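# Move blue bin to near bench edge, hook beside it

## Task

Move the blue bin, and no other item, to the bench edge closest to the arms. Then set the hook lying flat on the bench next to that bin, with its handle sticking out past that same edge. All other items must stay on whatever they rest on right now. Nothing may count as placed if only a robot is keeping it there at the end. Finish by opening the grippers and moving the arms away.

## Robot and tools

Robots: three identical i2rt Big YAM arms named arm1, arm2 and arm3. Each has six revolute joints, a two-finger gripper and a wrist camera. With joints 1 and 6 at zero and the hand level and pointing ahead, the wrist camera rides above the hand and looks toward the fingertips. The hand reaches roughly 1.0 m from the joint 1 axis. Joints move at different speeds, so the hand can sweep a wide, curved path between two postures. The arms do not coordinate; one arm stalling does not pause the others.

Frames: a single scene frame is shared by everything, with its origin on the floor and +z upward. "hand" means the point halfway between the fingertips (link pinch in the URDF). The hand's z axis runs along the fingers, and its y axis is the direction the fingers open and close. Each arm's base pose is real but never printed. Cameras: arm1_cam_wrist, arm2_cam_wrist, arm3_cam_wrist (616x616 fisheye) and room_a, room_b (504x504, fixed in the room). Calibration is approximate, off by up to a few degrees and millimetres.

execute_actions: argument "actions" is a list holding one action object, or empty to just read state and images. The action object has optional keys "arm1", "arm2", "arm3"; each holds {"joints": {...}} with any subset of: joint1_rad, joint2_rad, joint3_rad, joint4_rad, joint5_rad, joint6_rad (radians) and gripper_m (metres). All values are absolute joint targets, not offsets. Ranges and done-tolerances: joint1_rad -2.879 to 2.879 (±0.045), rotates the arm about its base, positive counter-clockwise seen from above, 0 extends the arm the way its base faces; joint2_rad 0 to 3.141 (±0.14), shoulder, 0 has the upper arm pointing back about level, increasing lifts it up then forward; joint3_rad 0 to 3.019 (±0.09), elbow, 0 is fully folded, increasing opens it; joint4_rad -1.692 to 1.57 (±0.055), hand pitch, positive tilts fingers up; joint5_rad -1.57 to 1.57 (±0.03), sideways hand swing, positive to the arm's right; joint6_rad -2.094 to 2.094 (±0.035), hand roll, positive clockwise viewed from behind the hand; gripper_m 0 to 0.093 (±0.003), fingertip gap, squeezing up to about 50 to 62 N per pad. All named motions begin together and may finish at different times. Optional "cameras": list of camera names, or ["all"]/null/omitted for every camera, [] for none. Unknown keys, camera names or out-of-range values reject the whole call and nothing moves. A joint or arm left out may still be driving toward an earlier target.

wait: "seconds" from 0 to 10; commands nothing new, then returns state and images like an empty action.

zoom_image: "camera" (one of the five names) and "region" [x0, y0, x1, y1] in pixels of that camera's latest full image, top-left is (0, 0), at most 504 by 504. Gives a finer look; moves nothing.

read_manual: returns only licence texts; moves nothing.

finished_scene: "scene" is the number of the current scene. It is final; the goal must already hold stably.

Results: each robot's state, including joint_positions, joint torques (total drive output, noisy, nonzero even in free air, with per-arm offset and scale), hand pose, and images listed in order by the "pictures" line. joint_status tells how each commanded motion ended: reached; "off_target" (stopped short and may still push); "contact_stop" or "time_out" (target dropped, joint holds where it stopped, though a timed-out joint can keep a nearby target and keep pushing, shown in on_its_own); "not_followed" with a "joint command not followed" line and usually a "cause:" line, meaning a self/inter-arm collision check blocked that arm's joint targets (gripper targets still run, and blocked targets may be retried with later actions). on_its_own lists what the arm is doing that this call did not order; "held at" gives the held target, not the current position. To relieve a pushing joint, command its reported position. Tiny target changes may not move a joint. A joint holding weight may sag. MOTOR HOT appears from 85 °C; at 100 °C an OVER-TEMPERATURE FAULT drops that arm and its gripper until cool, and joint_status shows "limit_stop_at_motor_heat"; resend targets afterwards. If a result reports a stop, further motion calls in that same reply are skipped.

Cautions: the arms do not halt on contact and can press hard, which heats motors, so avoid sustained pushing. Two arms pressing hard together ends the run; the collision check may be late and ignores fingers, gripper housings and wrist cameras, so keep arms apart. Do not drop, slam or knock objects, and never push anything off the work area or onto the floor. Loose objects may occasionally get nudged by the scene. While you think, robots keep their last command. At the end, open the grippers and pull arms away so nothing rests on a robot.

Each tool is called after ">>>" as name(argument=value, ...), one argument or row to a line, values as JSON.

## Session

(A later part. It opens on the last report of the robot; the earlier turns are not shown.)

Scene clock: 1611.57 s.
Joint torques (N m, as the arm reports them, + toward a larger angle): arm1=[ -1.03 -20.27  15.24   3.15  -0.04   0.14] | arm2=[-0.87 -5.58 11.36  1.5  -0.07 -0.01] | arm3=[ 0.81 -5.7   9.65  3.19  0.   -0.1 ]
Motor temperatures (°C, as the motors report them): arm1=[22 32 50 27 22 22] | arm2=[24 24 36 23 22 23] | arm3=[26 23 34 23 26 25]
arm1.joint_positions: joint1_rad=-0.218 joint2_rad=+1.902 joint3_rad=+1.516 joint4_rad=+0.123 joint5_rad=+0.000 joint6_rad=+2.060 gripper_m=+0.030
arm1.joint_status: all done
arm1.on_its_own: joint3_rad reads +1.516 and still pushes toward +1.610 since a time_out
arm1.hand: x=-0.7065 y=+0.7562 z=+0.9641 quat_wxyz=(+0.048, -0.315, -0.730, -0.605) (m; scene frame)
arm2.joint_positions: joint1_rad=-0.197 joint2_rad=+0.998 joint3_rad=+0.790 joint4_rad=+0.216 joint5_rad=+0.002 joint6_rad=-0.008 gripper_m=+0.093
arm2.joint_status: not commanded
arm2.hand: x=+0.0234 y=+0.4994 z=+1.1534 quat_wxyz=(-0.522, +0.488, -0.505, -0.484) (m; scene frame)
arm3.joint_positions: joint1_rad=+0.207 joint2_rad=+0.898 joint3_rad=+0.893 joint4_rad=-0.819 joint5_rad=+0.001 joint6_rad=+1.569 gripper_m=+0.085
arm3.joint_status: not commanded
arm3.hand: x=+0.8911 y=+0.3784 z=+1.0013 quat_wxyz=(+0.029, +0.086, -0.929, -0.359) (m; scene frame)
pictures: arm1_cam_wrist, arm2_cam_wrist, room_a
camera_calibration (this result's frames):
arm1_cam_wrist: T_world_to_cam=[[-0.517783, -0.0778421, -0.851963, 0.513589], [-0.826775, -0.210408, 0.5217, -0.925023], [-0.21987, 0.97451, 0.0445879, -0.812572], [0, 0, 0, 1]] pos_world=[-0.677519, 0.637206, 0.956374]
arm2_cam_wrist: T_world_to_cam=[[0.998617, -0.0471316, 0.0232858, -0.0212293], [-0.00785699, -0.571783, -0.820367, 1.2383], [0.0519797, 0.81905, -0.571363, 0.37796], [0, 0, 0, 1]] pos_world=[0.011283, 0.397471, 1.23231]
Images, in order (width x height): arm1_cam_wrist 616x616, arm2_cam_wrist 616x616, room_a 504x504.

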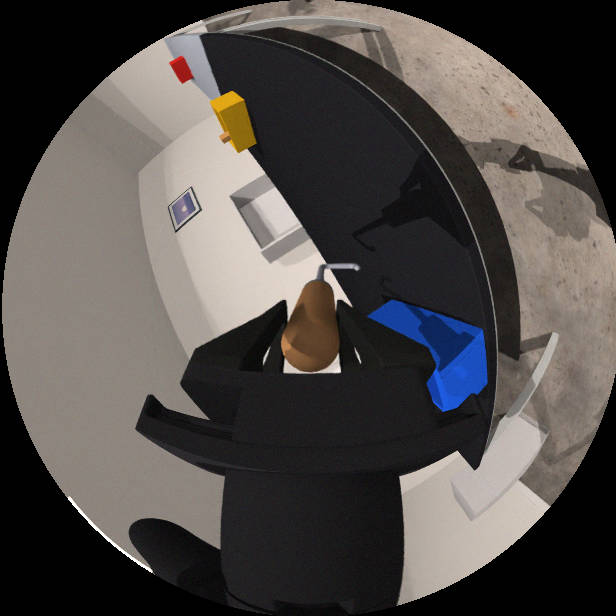

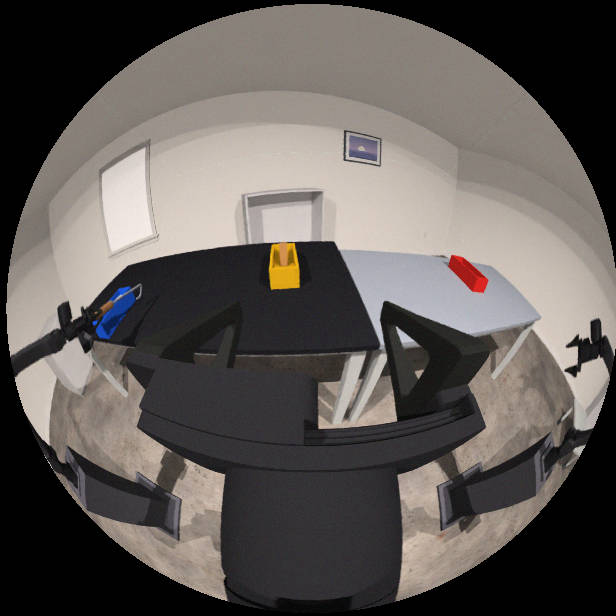

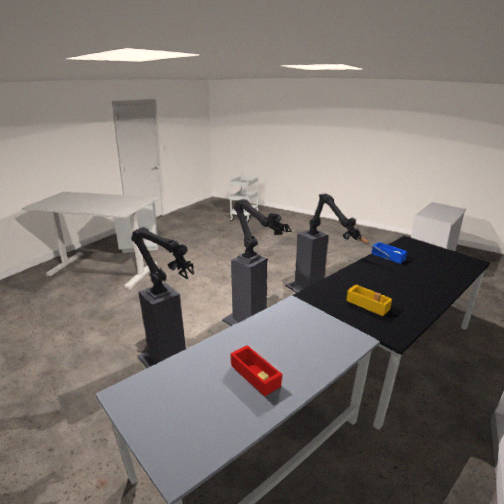

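>>> zoom_image(
  camera="arm1_cam_wrist",
  region=[240, 220, 420, 400],
)

>>> zoom_image(
  camera="arm2_cam_wrist",
  region=[40, 260, 180, 370],
)

>>> zoom_image(
  camera="room_a",
  region=[310, 190, 430, 280],
)

Region (240, 220, 420, 400) of arm1_cam_wrist's 616x616 image, scaled by 2.800, with more detail than that image has.

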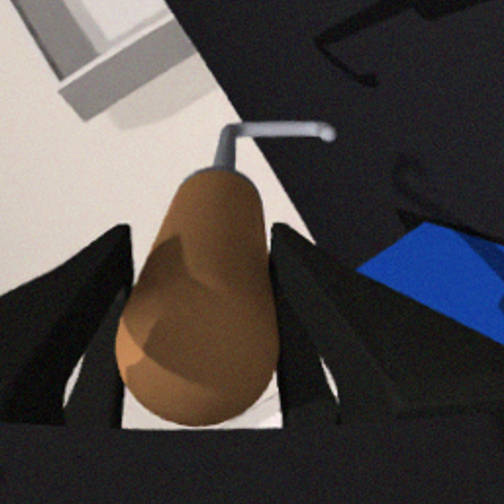

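Region (40, 260, 180, 370) of arm2_cam_wrist's 616x616 image, scaled by 3.600, with more detail than that image has; it fills the top 396 rows of this view, and the rest is white.

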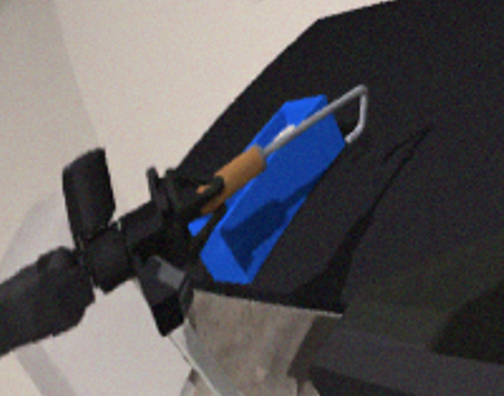

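Region (310, 190, 430, 280) of room_a's 504x504 image, scaled by 4.200, with more detail than that image has; it fills the top 378 rows of this view, and the rest is white.

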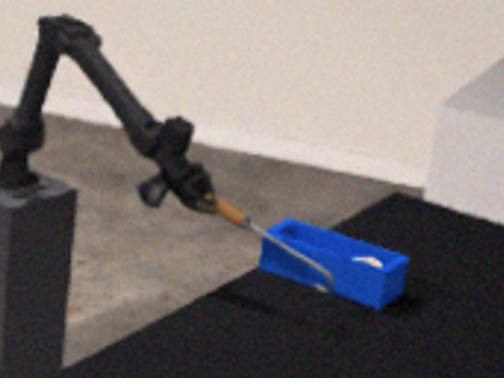

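>>> execute_actions(
  actions=[
    {"arm1": {"joints": {"joint1_rad": -0.175, "joint2_rad": 1.835, "joint6_rad": 0.22}}},
  ],
  cameras=["arm1_cam_wrist", "arm2_cam_wrist", "room_a", "room_b"],
)

Scene clock: 1686.47 s.
Joint torques (N m, as the arm reports them, + toward a larger angle): arm1=[ -0.07 -19.21  14.37   3.2    0.1   -0.2 ] | arm2=[-0.45 -5.56 11.49  1.65 -0.05  0.  ] | arm3=[ 0.62 -5.39  9.64  3.23  0.01 -0.1 ]
Motor temperatures (°C, as the motors report them): arm1=[22 32 51 27 22 22] | arm2=[24 24 36 23 22 23] | arm3=[26 23 34 23 26 25]
arm1.joint_positions: joint1_rad=-0.176 joint2_rad=+1.861 joint3_rad=+1.529 joint4_rad=+0.123 joint5_rad=-0.004 joint6_rad=+0.229 gripper_m=+0.030
arm1.joint_status: all done
arm1.hand: x=-0.7406 y=+0.7634 z=+1.0036 quat_wxyz=(-0.456, +0.395, -0.671, -0.432) (m; scene frame)
arm2.joint_positions: joint1_rad=-0.197 joint2_rad=+0.998 joint3_rad=+0.790 joint4_rad=+0.216 joint5_rad=+0.002 joint6_rad=-0.008 gripper_m=+0.093
arm2.joint_status: not commanded
arm2.hand: x=+0.0234 y=+0.4994 z=+1.1534 quat_wxyz=(-0.522, +0.488, -0.505, -0.484) (m; scene frame)
arm3.joint_positions: joint1_rad=+0.207 joint2_rad=+0.898 joint3_rad=+0.893 joint4_rad=-0.819 joint5_rad=+0.001 joint6_rad=+1.569 gripper_m=+0.085
arm3.joint_status: not commanded
arm3.hand: x=+0.8911 y=+0.3784 z=+1.0013 quat_wxyz=(+0.029, +0.086, -0.929, -0.359) (m; scene frame)
pictures: arm1_cam_wrist, arm2_cam_wrist, room_a, room_b
camera_calibration (this result's frames):
arm1_cam_wrist: T_world_to_cam=[[0.922072, -0.321044, -0.216133, 1.14405], [-0.381468, -0.659684, -0.647533, 0.873921], [0.0653071, 0.67952, -0.730744, 0.385681], [0, 0, 0, 1]] pos_world=[-0.746715, 0.681726, 1.095]
arm2_cam_wrist: T_world_to_cam=[[0.998617, -0.0471316, 0.0232858, -0.0212293], [-0.00785699, -0.571783, -0.820367, 1.2383], [0.0519797, 0.81905, -0.571363, 0.37796], [0, 0, 0, 1]] pos_world=[0.011283, 0.397471, 1.23231]
Images, in order (width x height): arm1_cam_wrist 616x616, arm2_cam_wrist 616x616, room_a 504x504, room_b 504x504.

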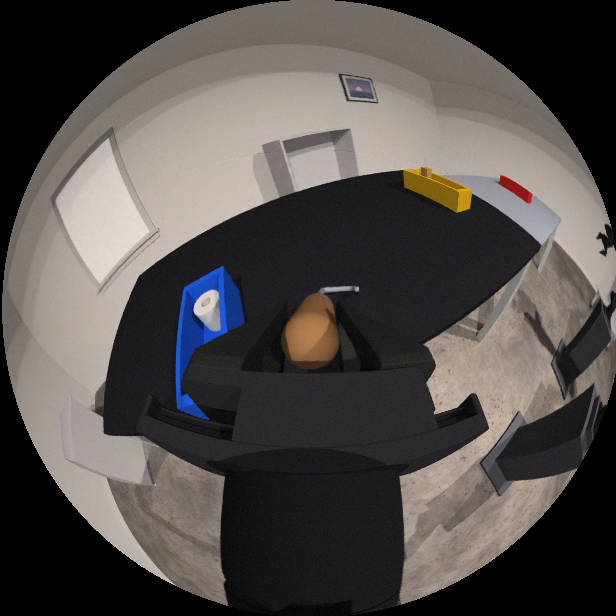

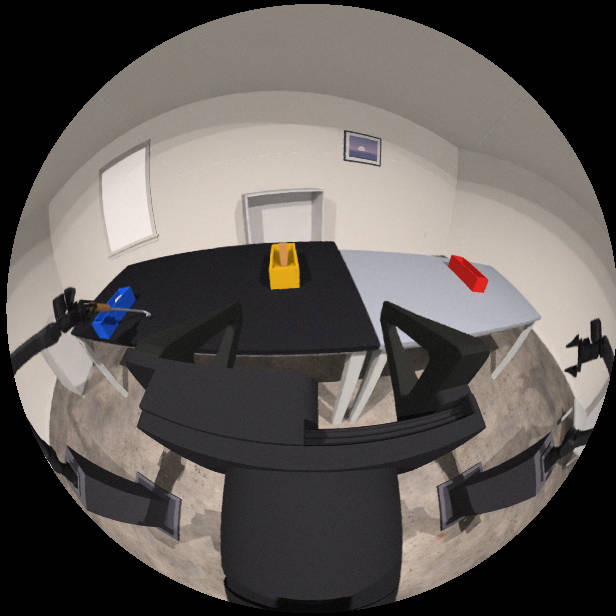

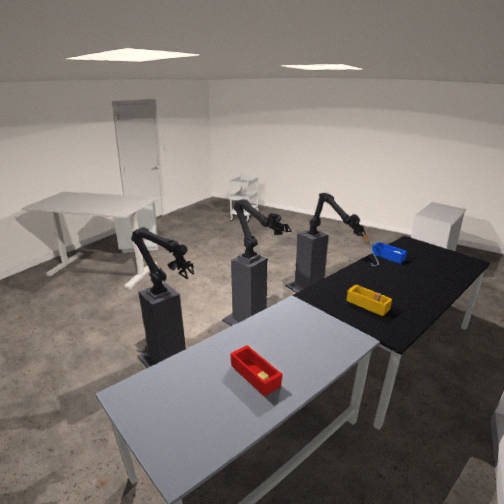

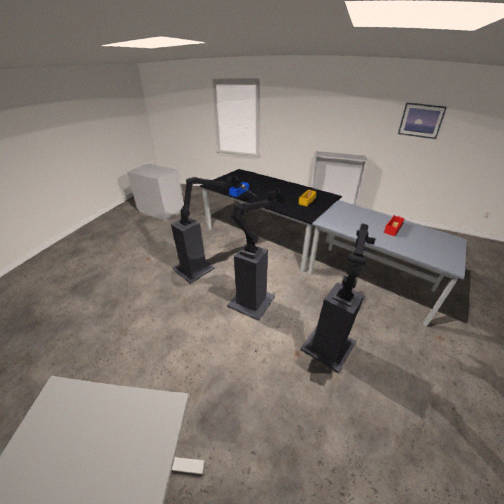

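>>> zoom_image(
  camera="arm1_cam_wrist",
  region=[160, 230, 400, 420],
)

>>> zoom_image(
  camera="arm2_cam_wrist",
  region=[40, 260, 180, 370],
)

>>> zoom_image(
  camera="room_a",
  region=[310, 190, 430, 280],
)

Region (160, 230, 400, 420) of arm1_cam_wrist's 616x616 image, scaled by 2.100, with more detail than that image has; it fills the top 399 rows of this view, and the rest is white.

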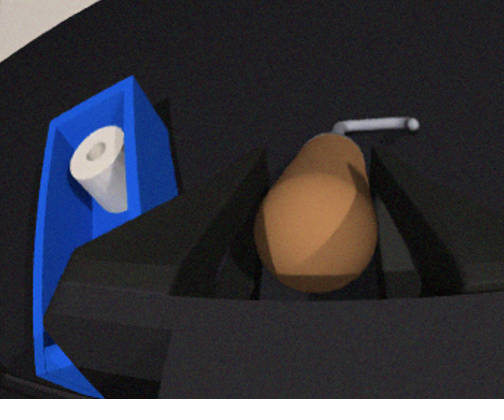

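Region (40, 260, 180, 370) of arm2_cam_wrist's 616x616 image, scaled by 3.600, with more detail than that image has; it fills the top 396 rows of this view, and the rest is white.

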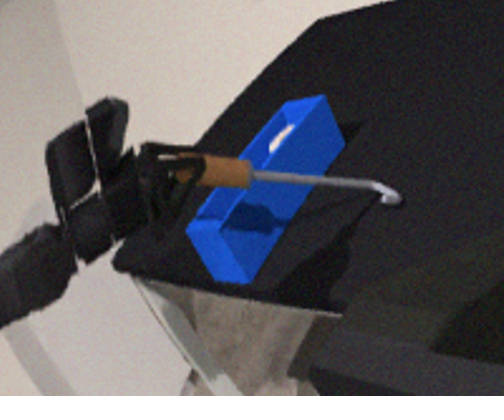

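Region (310, 190, 430, 280) of room_a's 504x504 image, scaled by 4.200, with more detail than that image has; it fills the top 378 rows of this view, and the rest is white.

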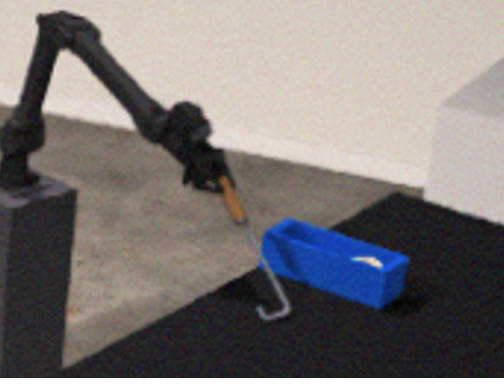

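>>> execute_actions(
  actions=[
    {"arm1": {"joints": {"joint1_rad": -0.11, "joint2_rad": 1.955, "joint3_rad": 1.388, "joint6_rad": 0.03}}},
  ],
  cameras=["arm1_cam_wrist", "arm2_cam_wrist", "room_a", "room_b"],
)

Scene clock: 1727.63 s.
Joint torques (N m, as the arm reports them, + toward a larger angle): arm1=[  0.11 -18.07   8.31   2.11  -0.2   -0.21] | arm2=[-0.33 -6.07 11.43  1.44 -0.1   0.02] | arm3=[ 0.58 -5.46  9.62  3.18  0.01 -0.09]
Motor temperatures (°C, as the motors report them): arm1=[22 32 50 27 22 22] | arm2=[24 24 36 23 22 23] | arm3=[26 23 34 23 26 25]
arm1.joint_positions: joint1_rad=-0.114 joint2_rad=+1.962 joint3_rad=+1.381 joint4_rad=+0.144 joint5_rad=+0.004 joint6_rad=+0.039 gripper_m=+0.030
arm1.joint_status: all done
arm1.hand: x=-0.7927 y=+0.7495 z=+0.8463 quat_wxyz=(-0.413, +0.514, -0.670, -0.340) (m; scene frame)
arm2.joint_positions: joint1_rad=-0.197 joint2_rad=+0.998 joint3_rad=+0.790 joint4_rad=+0.216 joint5_rad=+0.002 joint6_rad=-0.008 gripper_m=+0.093
arm2.joint_status: not commanded
arm2.hand: x=+0.0234 y=+0.4994 z=+1.1534 quat_wxyz=(-0.522, +0.488, -0.505, -0.484) (m; scene frame)
arm3.joint_positions: joint1_rad=+0.207 joint2_rad=+0.898 joint3_rad=+0.893 joint4_rad=-0.819 joint5_rad=+0.001 joint6_rad=+1.569 gripper_m=+0.085
arm3.joint_status: not commanded
arm3.hand: x=+0.8911 y=+0.3784 z=+1.0013 quat_wxyz=(+0.029, +0.086, -0.929, -0.359) (m; scene frame)
pictures: arm1_cam_wrist, arm2_cam_wrist, room_a, room_b
camera_calibration (this result's frames):
arm1_cam_wrist: T_world_to_cam=[[0.969313, -0.244485, -0.0256718, 0.972435], [-0.226245, -0.846369, -0.482155, 0.866015], [0.0961517, 0.473167, -0.87571, 0.585365], [0, 0, 0, 1]] pos_world=[-0.802947, 0.693738, 0.955127]
arm2_cam_wrist: T_world_to_cam=[[0.998617, -0.0471316, 0.0232858, -0.0212293], [-0.00785699, -0.571783, -0.820367, 1.2383], [0.0519797, 0.81905, -0.571363, 0.37796], [0, 0, 0, 1]] pos_world=[0.011283, 0.397471, 1.23231]
Images, in order (width x height): arm1_cam_wrist 616x616, arm2_cam_wrist 616x616, room_a 504x504, room_b 504x504.

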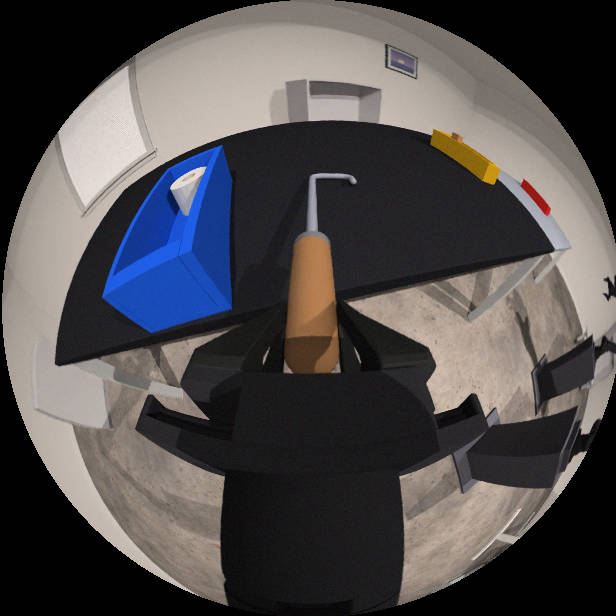

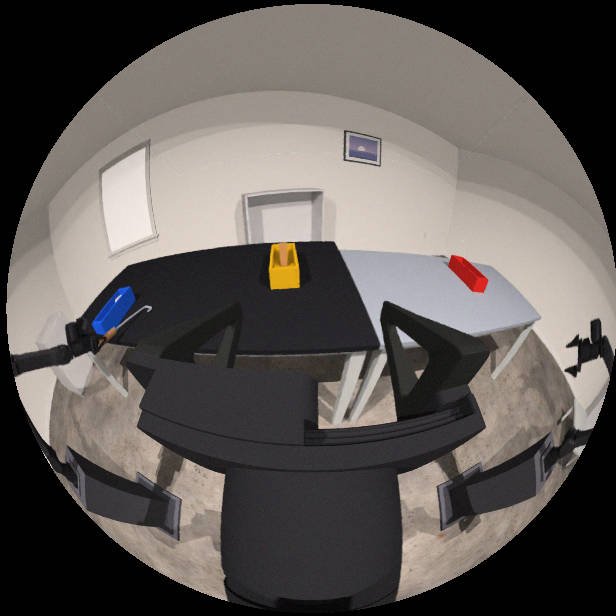

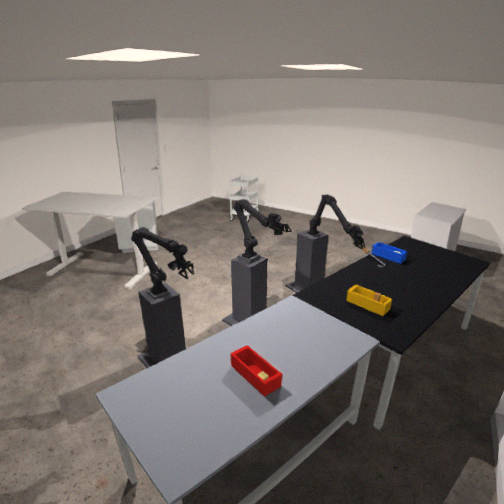

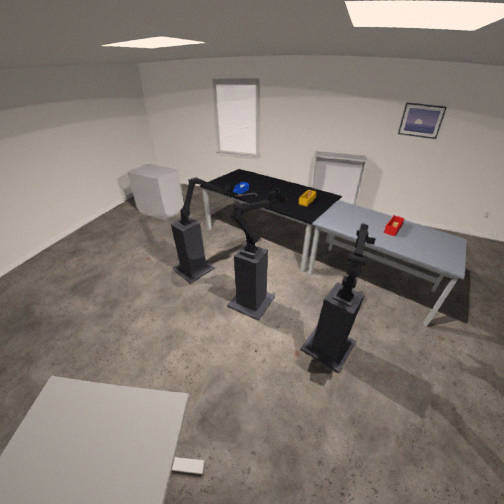

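>>> zoom_image(
  camera="arm2_cam_wrist",
  region=[60, 280, 170, 365],
)

>>> zoom_image(
  camera="room_a",
  region=[330, 210, 420, 280],
)

>>> zoom_image(
  camera="arm1_cam_wrist",
  region=[180, 150, 420, 390],
)

Region (60, 280, 170, 365) of arm2_cam_wrist's 616x616 image, scaled by 4.582, with more detail than that image has; it fills the top 389 rows of this view, and the rest is white.

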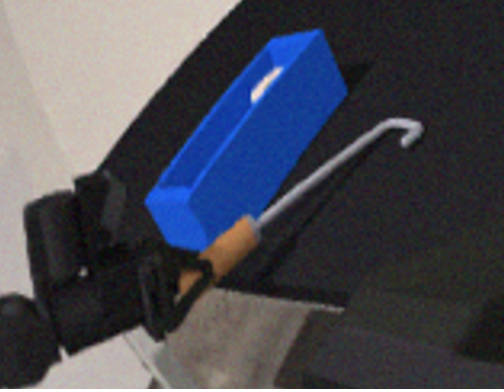

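Region (330, 210, 420, 280) of room_a's 504x504 image, scaled by 5.600, with more detail than that image has.

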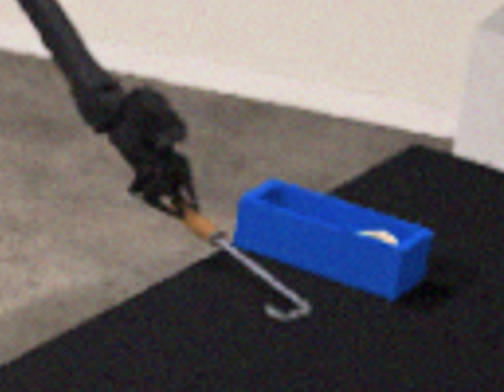

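Region (180, 150, 420, 390) of arm1_cam_wrist's 616x616 image, scaled by 2.100, with more detail than that image has.

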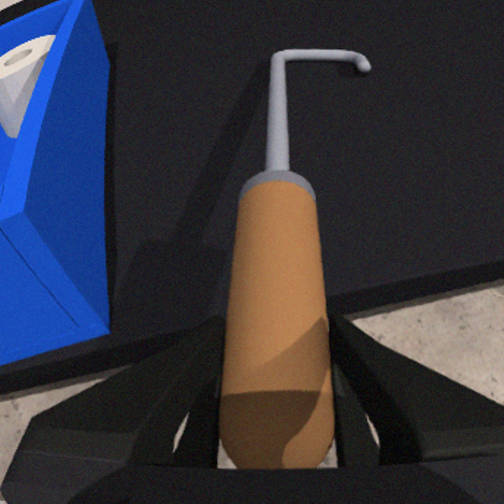

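>>> execute_actions(
  actions=[
    {"arm1": {"joints": {"joint2_rad": 1.985}}},
  ],
  cameras=["arm1_cam_wrist", "arm2_cam_wrist", "room_a"],
)

Scene clock: 1766.97 s.
Joint torques (N m, as the arm reports them, + toward a larger angle): arm1=[ -0.38 -16.01   8.26   2.05  -0.24  -0.17] | arm2=[-0.13 -5.51 11.34  1.21 -0.04  0.01] | arm3=[ 0.45 -5.36  9.63  3.25  0.   -0.1 ]
Motor temperatures (°C, as the motors report them): arm1=[22 32 45 27 22 22] | arm2=[24 24 36 23 22 23] | arm3=[26 23 34 23 26 25]
arm1.joint_positions: joint1_rad=-0.114 joint2_rad=+1.965 joint3_rad=+1.381 joint4_rad=+0.144 joint5_rad=+0.004 joint6_rad=+0.038 gripper_m=+0.030
arm1.joint_status: all done
arm1.hand: x=-0.7927 y=+0.7495 z=+0.8443 quat_wxyz=(-0.413, +0.515, -0.670, -0.339) (m; scene frame)
arm2.joint_positions: joint1_rad=-0.197 joint2_rad=+0.998 joint3_rad=+0.790 joint4_rad=+0.216 joint5_rad=+0.002 joint6_rad=-0.008 gripper_m=+0.093
arm2.joint_status: not commanded
arm2.hand: x=+0.0234 y=+0.4994 z=+1.1534 quat_wxyz=(-0.522, +0.488, -0.505, -0.484) (m; scene frame)
arm3.joint_positions: joint1_rad=+0.207 joint2_rad=+0.898 joint3_rad=+0.893 joint4_rad=-0.819 joint5_rad=+0.001 joint6_rad=+1.569 gripper_m=+0.085
arm3.joint_status: not commanded
arm3.hand: x=+0.8911 y=+0.3784 z=+1.0013 quat_wxyz=(+0.029, +0.086, -0.929, -0.359) (m; scene frame)
pictures: arm1_cam_wrist, arm2_cam_wrist, room_a
camera_calibration (this result's frames):
arm1_cam_wrist: T_world_to_cam=[[0.969394, -0.244245, -0.0249149, 0.971624], [-0.225933, -0.847769, -0.479836, 0.864405], [0.0960752, 0.470779, -0.877004, 0.586427], [0, 0, 0, 1]] pos_world=[-0.802929, 0.694052, 0.953279]
arm2_cam_wrist: T_world_to_cam=[[0.998617, -0.0471316, 0.0232858, -0.0212293], [-0.00785699, -0.571783, -0.820367, 1.2383], [0.0519797, 0.81905, -0.571363, 0.37796], [0, 0, 0, 1]] pos_world=[0.011283, 0.397471, 1.23231]
Images, in order (width x height): arm1_cam_wrist 616x616, arm2_cam_wrist 616x616, room_a 504x504.

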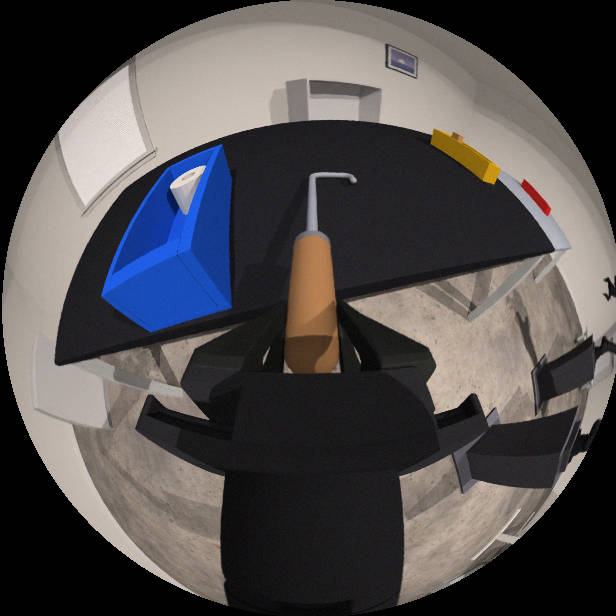

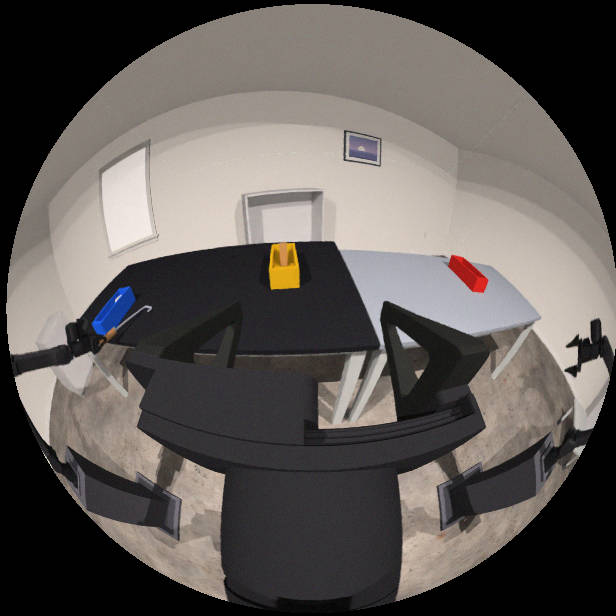

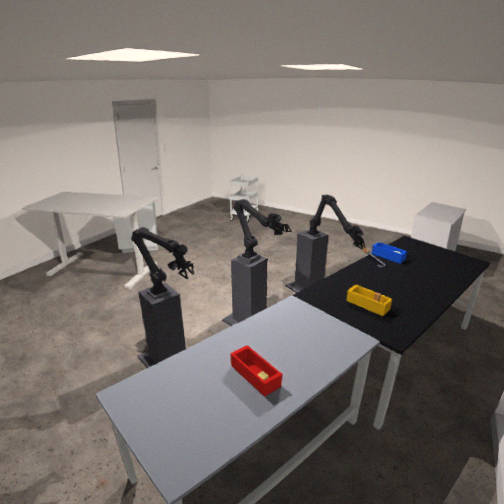

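>>> execute_actions(
  actions=[
    {"arm1": {"joints": {"joint2_rad": 2.015}}},
  ],
  cameras=["arm1_cam_wrist", "arm2_cam_wrist", "room_a"],
)

Scene clock: 1772.33 s.
Joint torques (N m, as the arm reports them, + toward a larger angle): arm1=[ -0.18 -16.11   8.2    2.13  -0.22  -0.15] | arm2=[-0.82 -5.57 11.45  1.7  -0.08  0.01] | arm3=[ 0.5  -5.6   9.64  3.17  0.   -0.1 ]
Motor temperatures (°C, as the motors report them): arm1=[22 32 44 27 22 22] | arm2=[24 24 36 23 22 23] | arm3=[26 23 34 23 26 25]
arm1.joint_positions: joint1_rad=-0.114 joint2_rad=+1.995 joint3_rad=+1.381 joint4_rad=+0.144 joint5_rad=+0.004 joint6_rad=+0.036 gripper_m=+0.030
arm1.joint_status: all done
arm1.hand: x=-0.7926 y=+0.7493 z=+0.8215 quat_wxyz=(-0.403, +0.521, -0.676, -0.331) (m; scene frame)
arm2.joint_positions: joint1_rad=-0.197 joint2_rad=+0.998 joint3_rad=+0.790 joint4_rad=+0.216 joint5_rad=+0.002 joint6_rad=-0.008 gripper_m=+0.093
arm2.joint_status: not commanded
arm2.hand: x=+0.0234 y=+0.4994 z=+1.1534 quat_wxyz=(-0.522, +0.488, -0.505, -0.484) (m; scene frame)
arm3.joint_positions: joint1_rad=+0.207 joint2_rad=+0.898 joint3_rad=+0.893 joint4_rad=-0.819 joint5_rad=+0.001 joint6_rad=+1.569 gripper_m=+0.085
arm3.joint_status: not commanded
arm3.hand: x=+0.8911 y=+0.3784 z=+1.0013 quat_wxyz=(+0.029, +0.086, -0.929, -0.359) (m; scene frame)
pictures: arm1_cam_wrist, arm2_cam_wrist, room_a
camera_calibration (this result's frames):
arm1_cam_wrist: T_world_to_cam=[[0.969514, -0.244037, -0.0221061, 0.968628], [-0.227288, -0.861915, -0.453259, 0.841047], [0.0915585, 0.444465, -0.891105, 0.594238], [0, 0, 0, 1]] pos_world=[-0.802346, 0.697174, 0.932153]
arm2_cam_wrist: T_world_to_cam=[[0.998617, -0.0471316, 0.0232858, -0.0212293], [-0.00785699, -0.571783, -0.820367, 1.2383], [0.0519797, 0.81905, -0.571363, 0.37796], [0, 0, 0, 1]] pos_world=[0.011283, 0.397471, 1.23231]
Images, in order (width x height): arm1_cam_wrist 616x616, arm2_cam_wrist 616x616, room_a 504x504.

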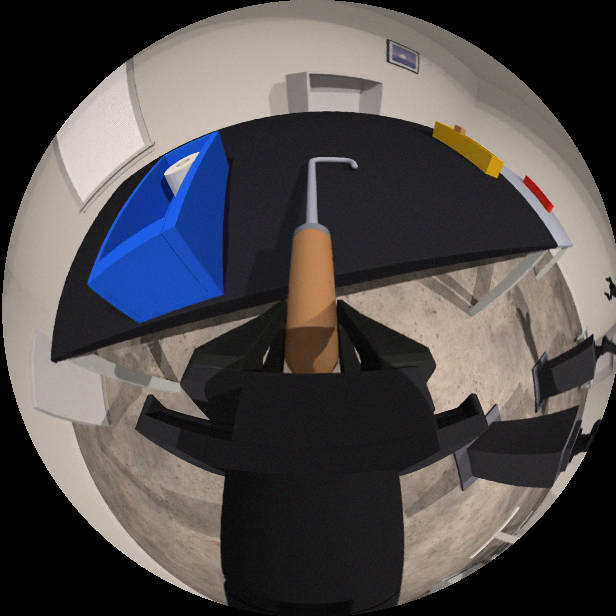

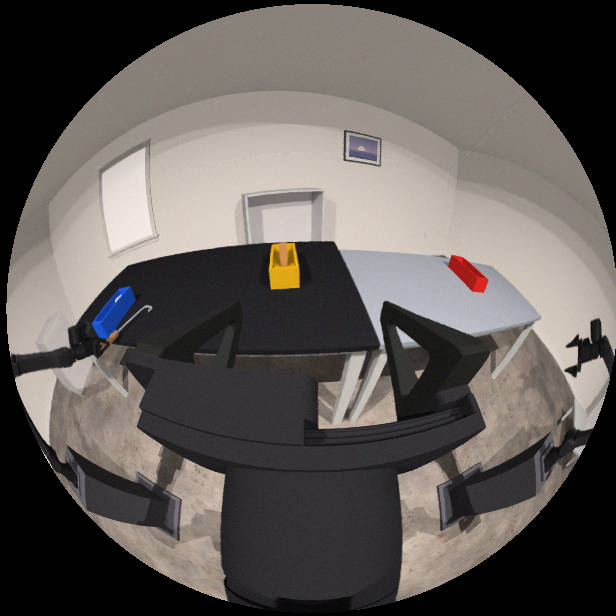

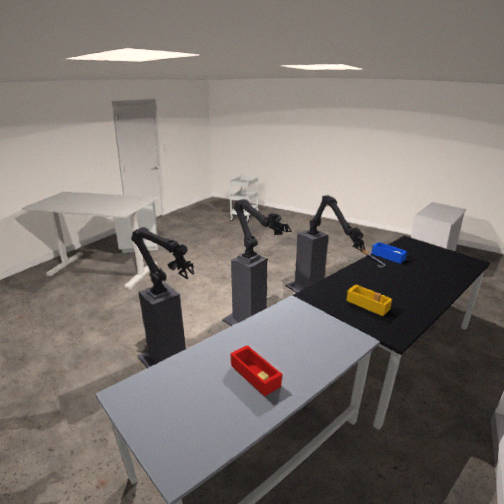

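>>> execute_actions(
  actions=[],
)

Scene clock: 1779.33 s.
Joint torques (N m, as the arm reports them, + toward a larger angle): arm1=[ -0.04 -16.09   8.     2.08  -0.22  -0.16] | arm2=[-0.57 -5.04 11.58  1.31 -0.08  0.02] | arm3=[ 0.53 -5.57  9.62  3.22  0.02 -0.11]
Motor temperatures (°C, as the motors report them): arm1=[22 32 44 27 22 22] | arm2=[24 24 36 23 22 23] | arm3=[26 23 34 23 26 25]
arm1.joint_positions: joint1_rad=-0.114 joint2_rad=+1.995 joint3_rad=+1.381 joint4_rad=+0.144 joint5_rad=+0.004 joint6_rad=+0.036 gripper_m=+0.030
arm1.joint_status: all done
arm1.hand: x=-0.7926 y=+0.7493 z=+0.8215 quat_wxyz=(-0.403, +0.521, -0.676, -0.331) (m; scene frame)
arm2.joint_positions: joint1_rad=-0.197 joint2_rad=+0.998 joint3_rad=+0.790 joint4_rad=+0.216 joint5_rad=+0.002 joint6_rad=-0.008 gripper_m=+0.093
arm2.joint_status: not commanded
arm2.hand: x=+0.0234 y=+0.4994 z=+1.1534 quat_wxyz=(-0.522, +0.488, -0.505, -0.484) (m; scene frame)
arm3.joint_positions: joint1_rad=+0.207 joint2_rad=+0.898 joint3_rad=+0.893 joint4_rad=-0.819 joint5_rad=+0.001 joint6_rad=+1.569 gripper_m=+0.085
arm3.joint_status: not commanded
arm3.hand: x=+0.8911 y=+0.3784 z=+1.0013 quat_wxyz=(+0.029, +0.086, -0.929, -0.359) (m; scene frame)
pictures: arm1_cam_wrist, arm2_cam_wrist, arm3_cam_wrist, room_a, room_b
camera_calibration (this result's frames):
arm1_cam_wrist: T_world_to_cam=[[0.969514, -0.244037, -0.0221061, 0.968628], [-0.227288, -0.861915, -0.453259, 0.841047], [0.0915585, 0.444465, -0.891105, 0.594238], [0, 0, 0, 1]] pos_world=[-0.802346, 0.697174, 0.932153]
arm2_cam_wrist: T_world_to_cam=[[0.998617, -0.0471316, 0.0232858, -0.0212293], [-0.00785699, -0.571783, -0.820367, 1.2383], [0.0519797, 0.81905, -0.571363, 0.37796], [0, 0, 0, 1]] pos_world=[0.011283, 0.397471, 1.23231]
arm3_cam_wrist: T_world_to_cam=[[0.158457, -0.715124, -0.6808, 0.809405], [-0.731691, -0.548018, 0.405345, 0.457466], [-0.662963, 0.433906, -0.610087, 1.16227], [0, 0, 0, 1]] pos_world=[0.977008, 0.325211, 1.0747]
Images, in order (width x height): arm1_cam_wrist 616x616, arm2_cam_wrist 616x616, arm3_cam_wrist 616x616, room_a 504x504, room_b 504x504.

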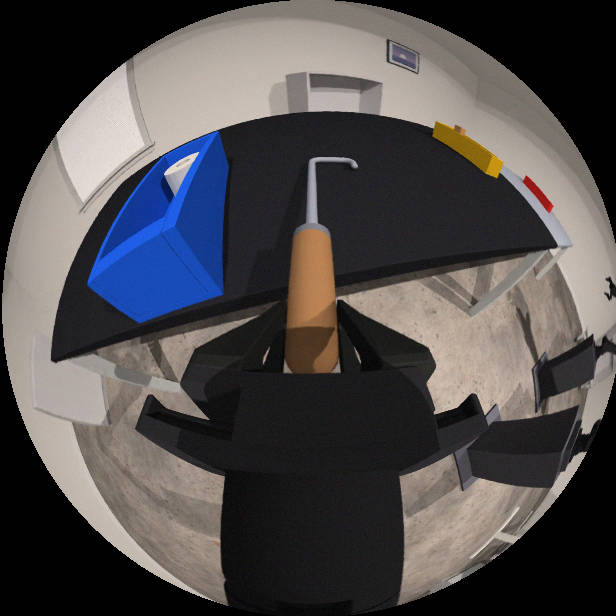

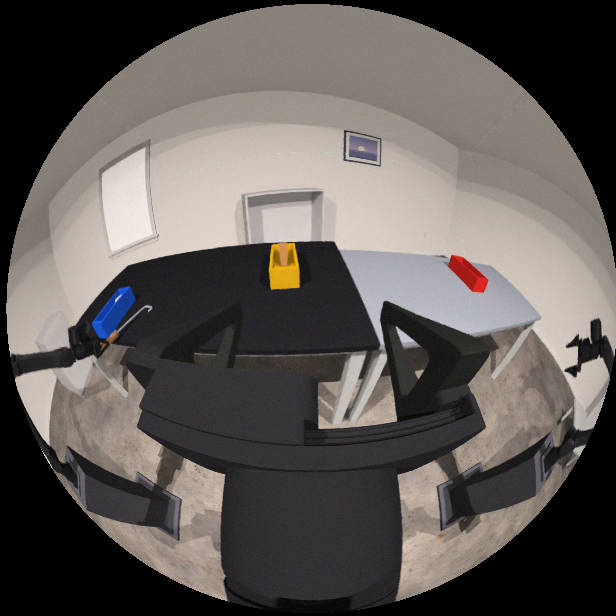

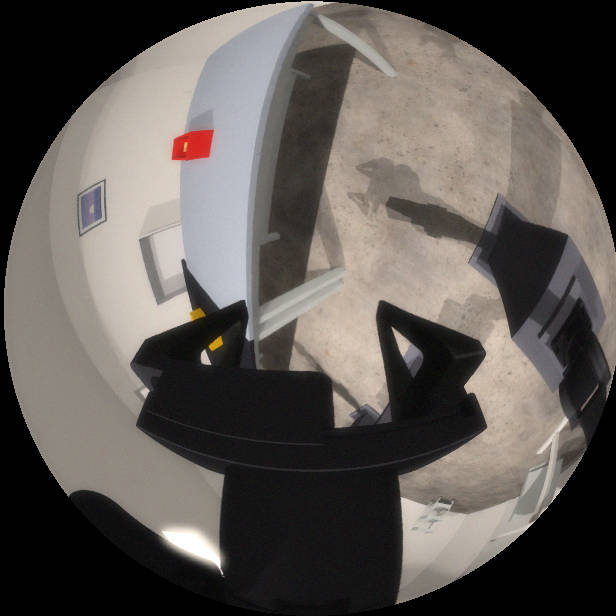

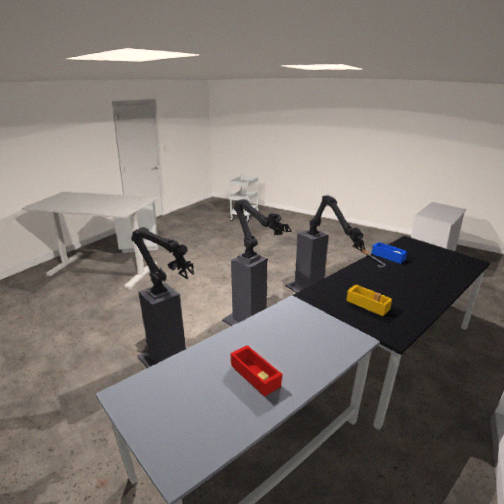

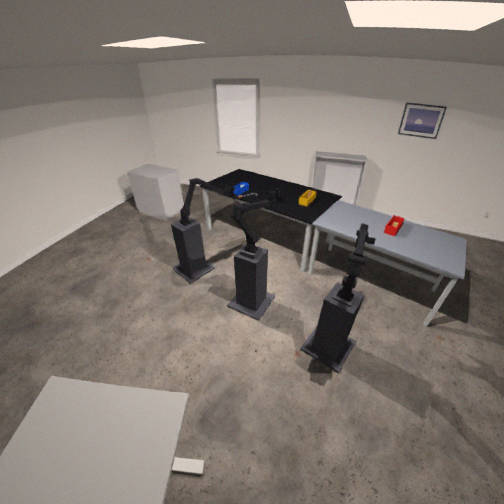

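>>> execute_actions(
  actions=[
    {"arm1": {"joints": {"gripper_m": 0.07}}},
  ],
  cameras=["arm1_cam_wrist", "room_a", "arm2_cam_wrist"],
)

Scene clock: 1786.00 s.
Joint torques (N m, as the arm reports them, + toward a larger angle): arm1=[ -0.27 -16.35   8.04   2.04  -0.23  -0.14] | arm2=[-1.34 -5.01 11.22  1.48 -0.15  0.04] | arm3=[ 0.76 -5.36  9.65  3.24  0.   -0.1 ]
Motor temperatures (°C, as the motors report them): arm1=[22 32 44 27 22 22] | arm2=[24 24 36 23 22 23] | arm3=[26 23 34 23 26 25]
arm1.joint_positions: joint1_rad=-0.114 joint2_rad=+1.995 joint3_rad=+1.381 joint4_rad=+0.144 joint5_rad=+0.004 joint6_rad=+0.036 gripper_m=+0.070
arm1.joint_status: all done
arm1.hand: x=-0.7926 y=+0.7493 z=+0.8215 quat_wxyz=(-0.403, +0.521, -0.676, -0.331) (m; scene frame)
arm2.joint_positions: joint1_rad=-0.197 joint2_rad=+0.998 joint3_rad=+0.790 joint4_rad=+0.216 joint5_rad=+0.002 joint6_rad=-0.008 gripper_m=+0.093
arm2.joint_status: not commanded
arm2.hand: x=+0.0234 y=+0.4994 z=+1.1534 quat_wxyz=(-0.522, +0.488, -0.505, -0.484) (m; scene frame)
arm3.joint_positions: joint1_rad=+0.207 joint2_rad=+0.898 joint3_rad=+0.893 joint4_rad=-0.819 joint5_rad=+0.001 joint6_rad=+1.569 gripper_m=+0.085
arm3.joint_status: not commanded
arm3.hand: x=+0.8911 y=+0.3784 z=+1.0013 quat_wxyz=(+0.029, +0.086, -0.929, -0.359) (m; scene frame)
pictures: arm1_cam_wrist, arm2_cam_wrist, room_a
camera_calibration (this result's frames):
arm1_cam_wrist: T_world_to_cam=[[0.969514, -0.244037, -0.0221061, 0.968628], [-0.227288, -0.861915, -0.453259, 0.841047], [0.0915585, 0.444465, -0.891105, 0.594238], [0, 0, 0, 1]] pos_world=[-0.802346, 0.697174, 0.932153]
arm2_cam_wrist: T_world_to_cam=[[0.998617, -0.0471316, 0.0232858, -0.0212293], [-0.00785699, -0.571783, -0.820367, 1.2383], [0.0519797, 0.81905, -0.571363, 0.37796], [0, 0, 0, 1]] pos_world=[0.011283, 0.397471, 1.23231]
Images, in order (width x height): arm1_cam_wrist 616x616, arm2_cam_wrist 616x616, room_a 504x504.

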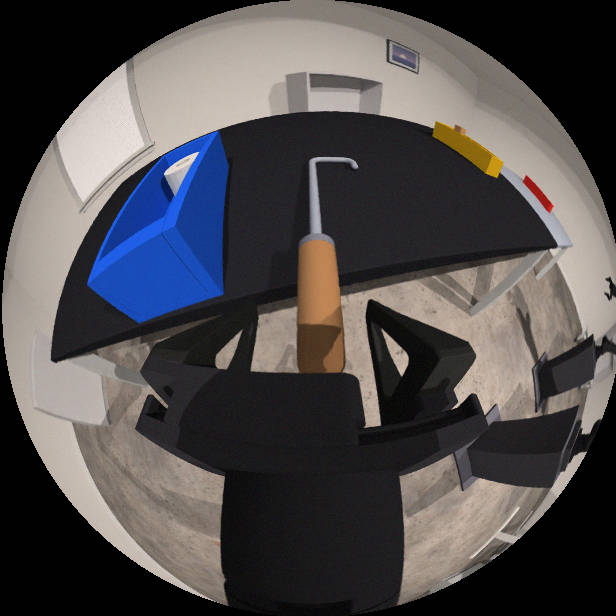

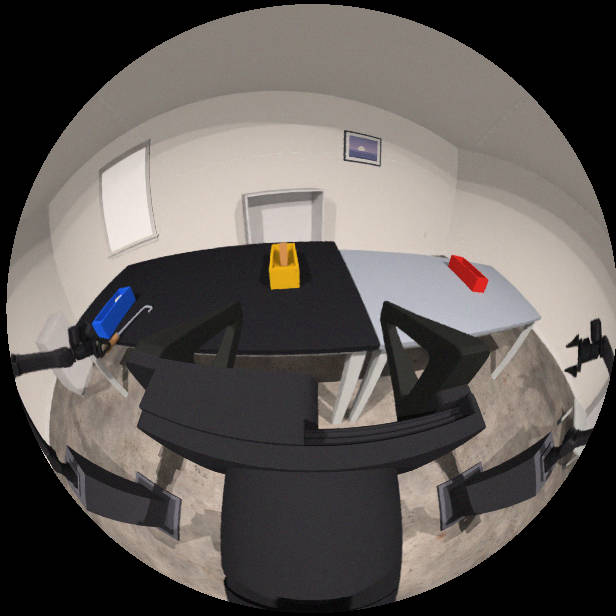

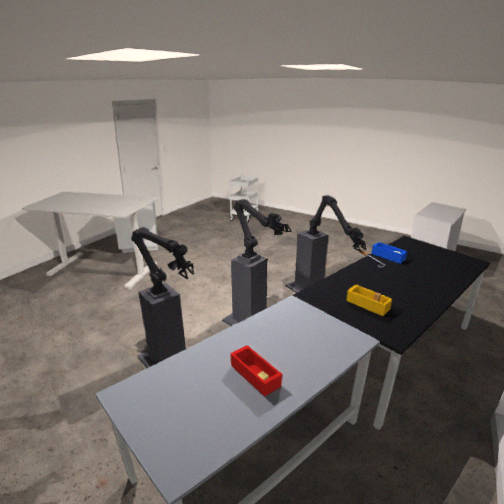

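>>> execute_actions(
  actions=[
    {"arm1": {"joints": {"joint2_rad": 1.5}}},
  ],
)

Scene clock: 1800.23 s.
Joint torques (N m, as the arm reports them, + toward a larger angle): arm1=[ -0.11 -12.95   9.8    1.87  -0.26  -0.2 ] | arm2=[-0.82 -4.93 11.26  1.56 -0.04 -0.05] | arm3=[ 0.61 -5.51  9.6   3.18  0.   -0.1 ]
Motor temperatures (°C, as the motors report them): arm1=[22 32 43 27 22 22] | arm2=[24 24 36 23 22 23] | arm3=[26 23 34 23 26 25]
arm1.joint_positions: joint1_rad=-0.114 joint2_rad=+1.502 joint3_rad=+1.379 joint4_rad=+0.153 joint5_rad=+0.004 joint6_rad=+0.036 gripper_m=+0.070
arm1.joint_status: all done
arm1.hand: x=-0.8114 y=+0.6703 z=+1.1794 quat_wxyz=(-0.553, +0.425, -0.553, -0.456) (m; scene frame)
arm2.joint_positions: joint1_rad=-0.197 joint2_rad=+0.998 joint3_rad=+0.790 joint4_rad=+0.216 joint5_rad=+0.002 joint6_rad=-0.008 gripper_m=+0.093
arm2.joint_status: not commanded
arm2.hand: x=+0.0234 y=+0.4994 z=+1.1534 quat_wxyz=(-0.522, +0.488, -0.505, -0.484) (m; scene frame)
arm3.joint_positions: joint1_rad=+0.207 joint2_rad=+0.898 joint3_rad=+0.893 joint4_rad=-0.819 joint5_rad=+0.001 joint6_rad=+1.569 gripper_m=+0.085
arm3.joint_status: not commanded
arm3.hand: x=+0.8911 y=+0.3784 z=+1.0013 quat_wxyz=(+0.029, +0.086, -0.929, -0.359) (m; scene frame)
pictures: arm1_cam_wrist, arm2_cam_wrist, arm3_cam_wrist, room_a, room_b
camera_calibration (this result's frames):
arm1_cam_wrist: T_world_to_cam=[[0.972806, -0.229526, -0.0310898, 0.978947], [-0.154578, -0.543385, -0.82513, 1.21499], [0.172495, 0.807497, -0.564087, 0.386656], [0, 0, 0, 1]] pos_world=[-0.831212, 0.572675, 1.25106]
arm2_cam_wrist: T_world_to_cam=[[0.998617, -0.0471316, 0.0232858, -0.0212293], [-0.00785699, -0.571783, -0.820367, 1.2383], [0.0519797, 0.81905, -0.571363, 0.37796], [0, 0, 0, 1]] pos_world=[0.011283, 0.397471, 1.23231]
arm3_cam_wrist: T_world_to_cam=[[0.158457, -0.715124, -0.6808, 0.809405], [-0.731691, -0.548018, 0.405345, 0.457466], [-0.662963, 0.433906, -0.610087, 1.16227], [0, 0, 0, 1]] pos_world=[0.977008, 0.325211, 1.0747]
Images, in order (width x height): arm1_cam_wrist 616x616, arm2_cam_wrist 616x616, arm3_cam_wrist 616x616, room_a 504x504, room_b 504x504.

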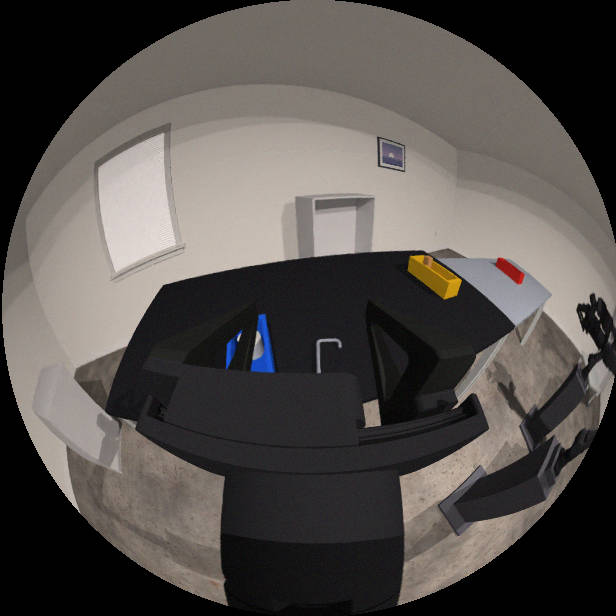

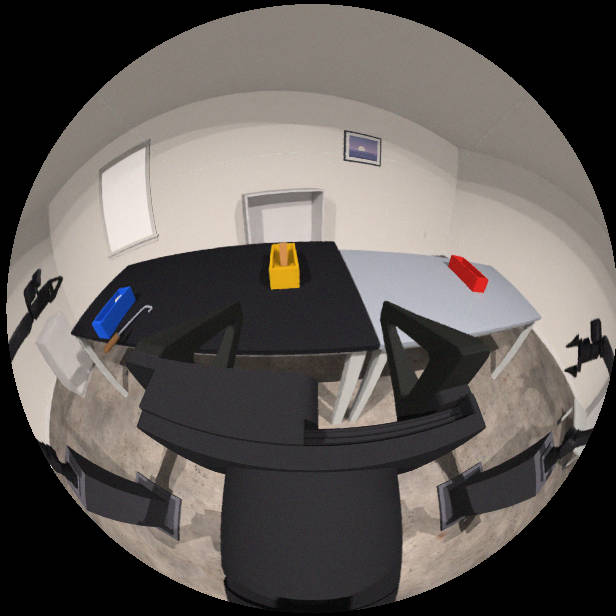

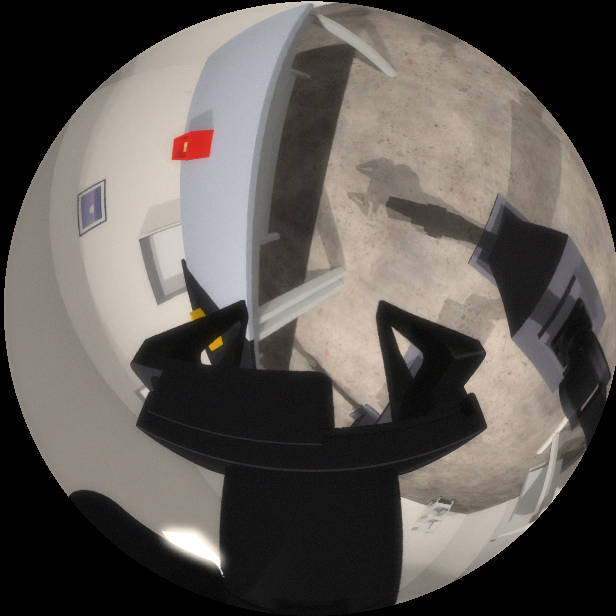

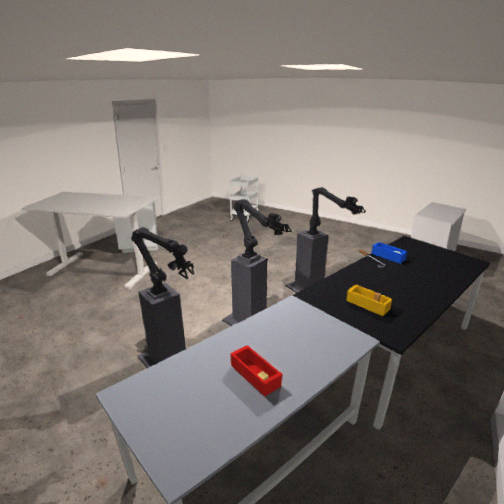

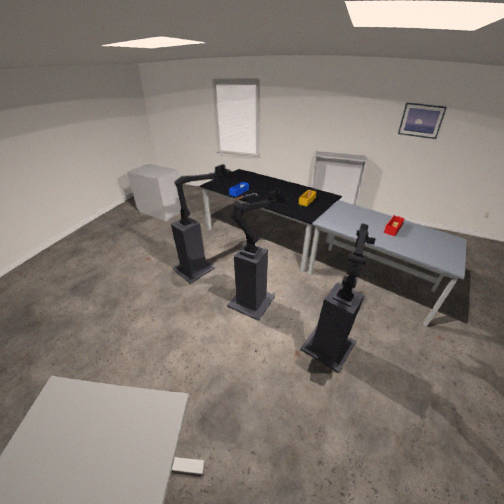

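>>> zoom_image(
  camera="room_a",
  region=[330, 210, 440, 290],
)

>>> zoom_image(
  camera="arm2_cam_wrist",
  region=[50, 260, 190, 370],
)

Region (330, 210, 440, 290) of room_a's 504x504 image, scaled by 4.582, with more detail than that image has; it fills the top 367 rows of this view, and the rest is white.

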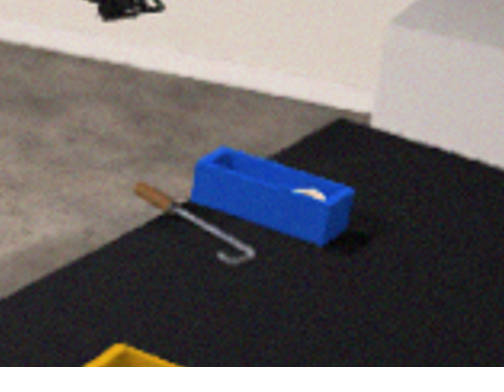

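Region (50, 260, 190, 370) of arm2_cam_wrist's 616x616 image, scaled by 3.600, with more detail than that image has; it fills the top 396 rows of this view, and the rest is white.

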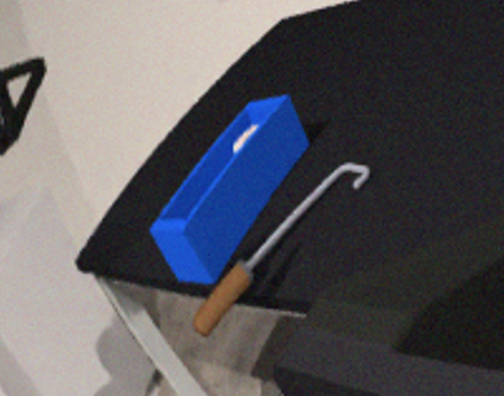

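>>> finished_scene(
  scene=2,
)

The scene is finished: the task was done.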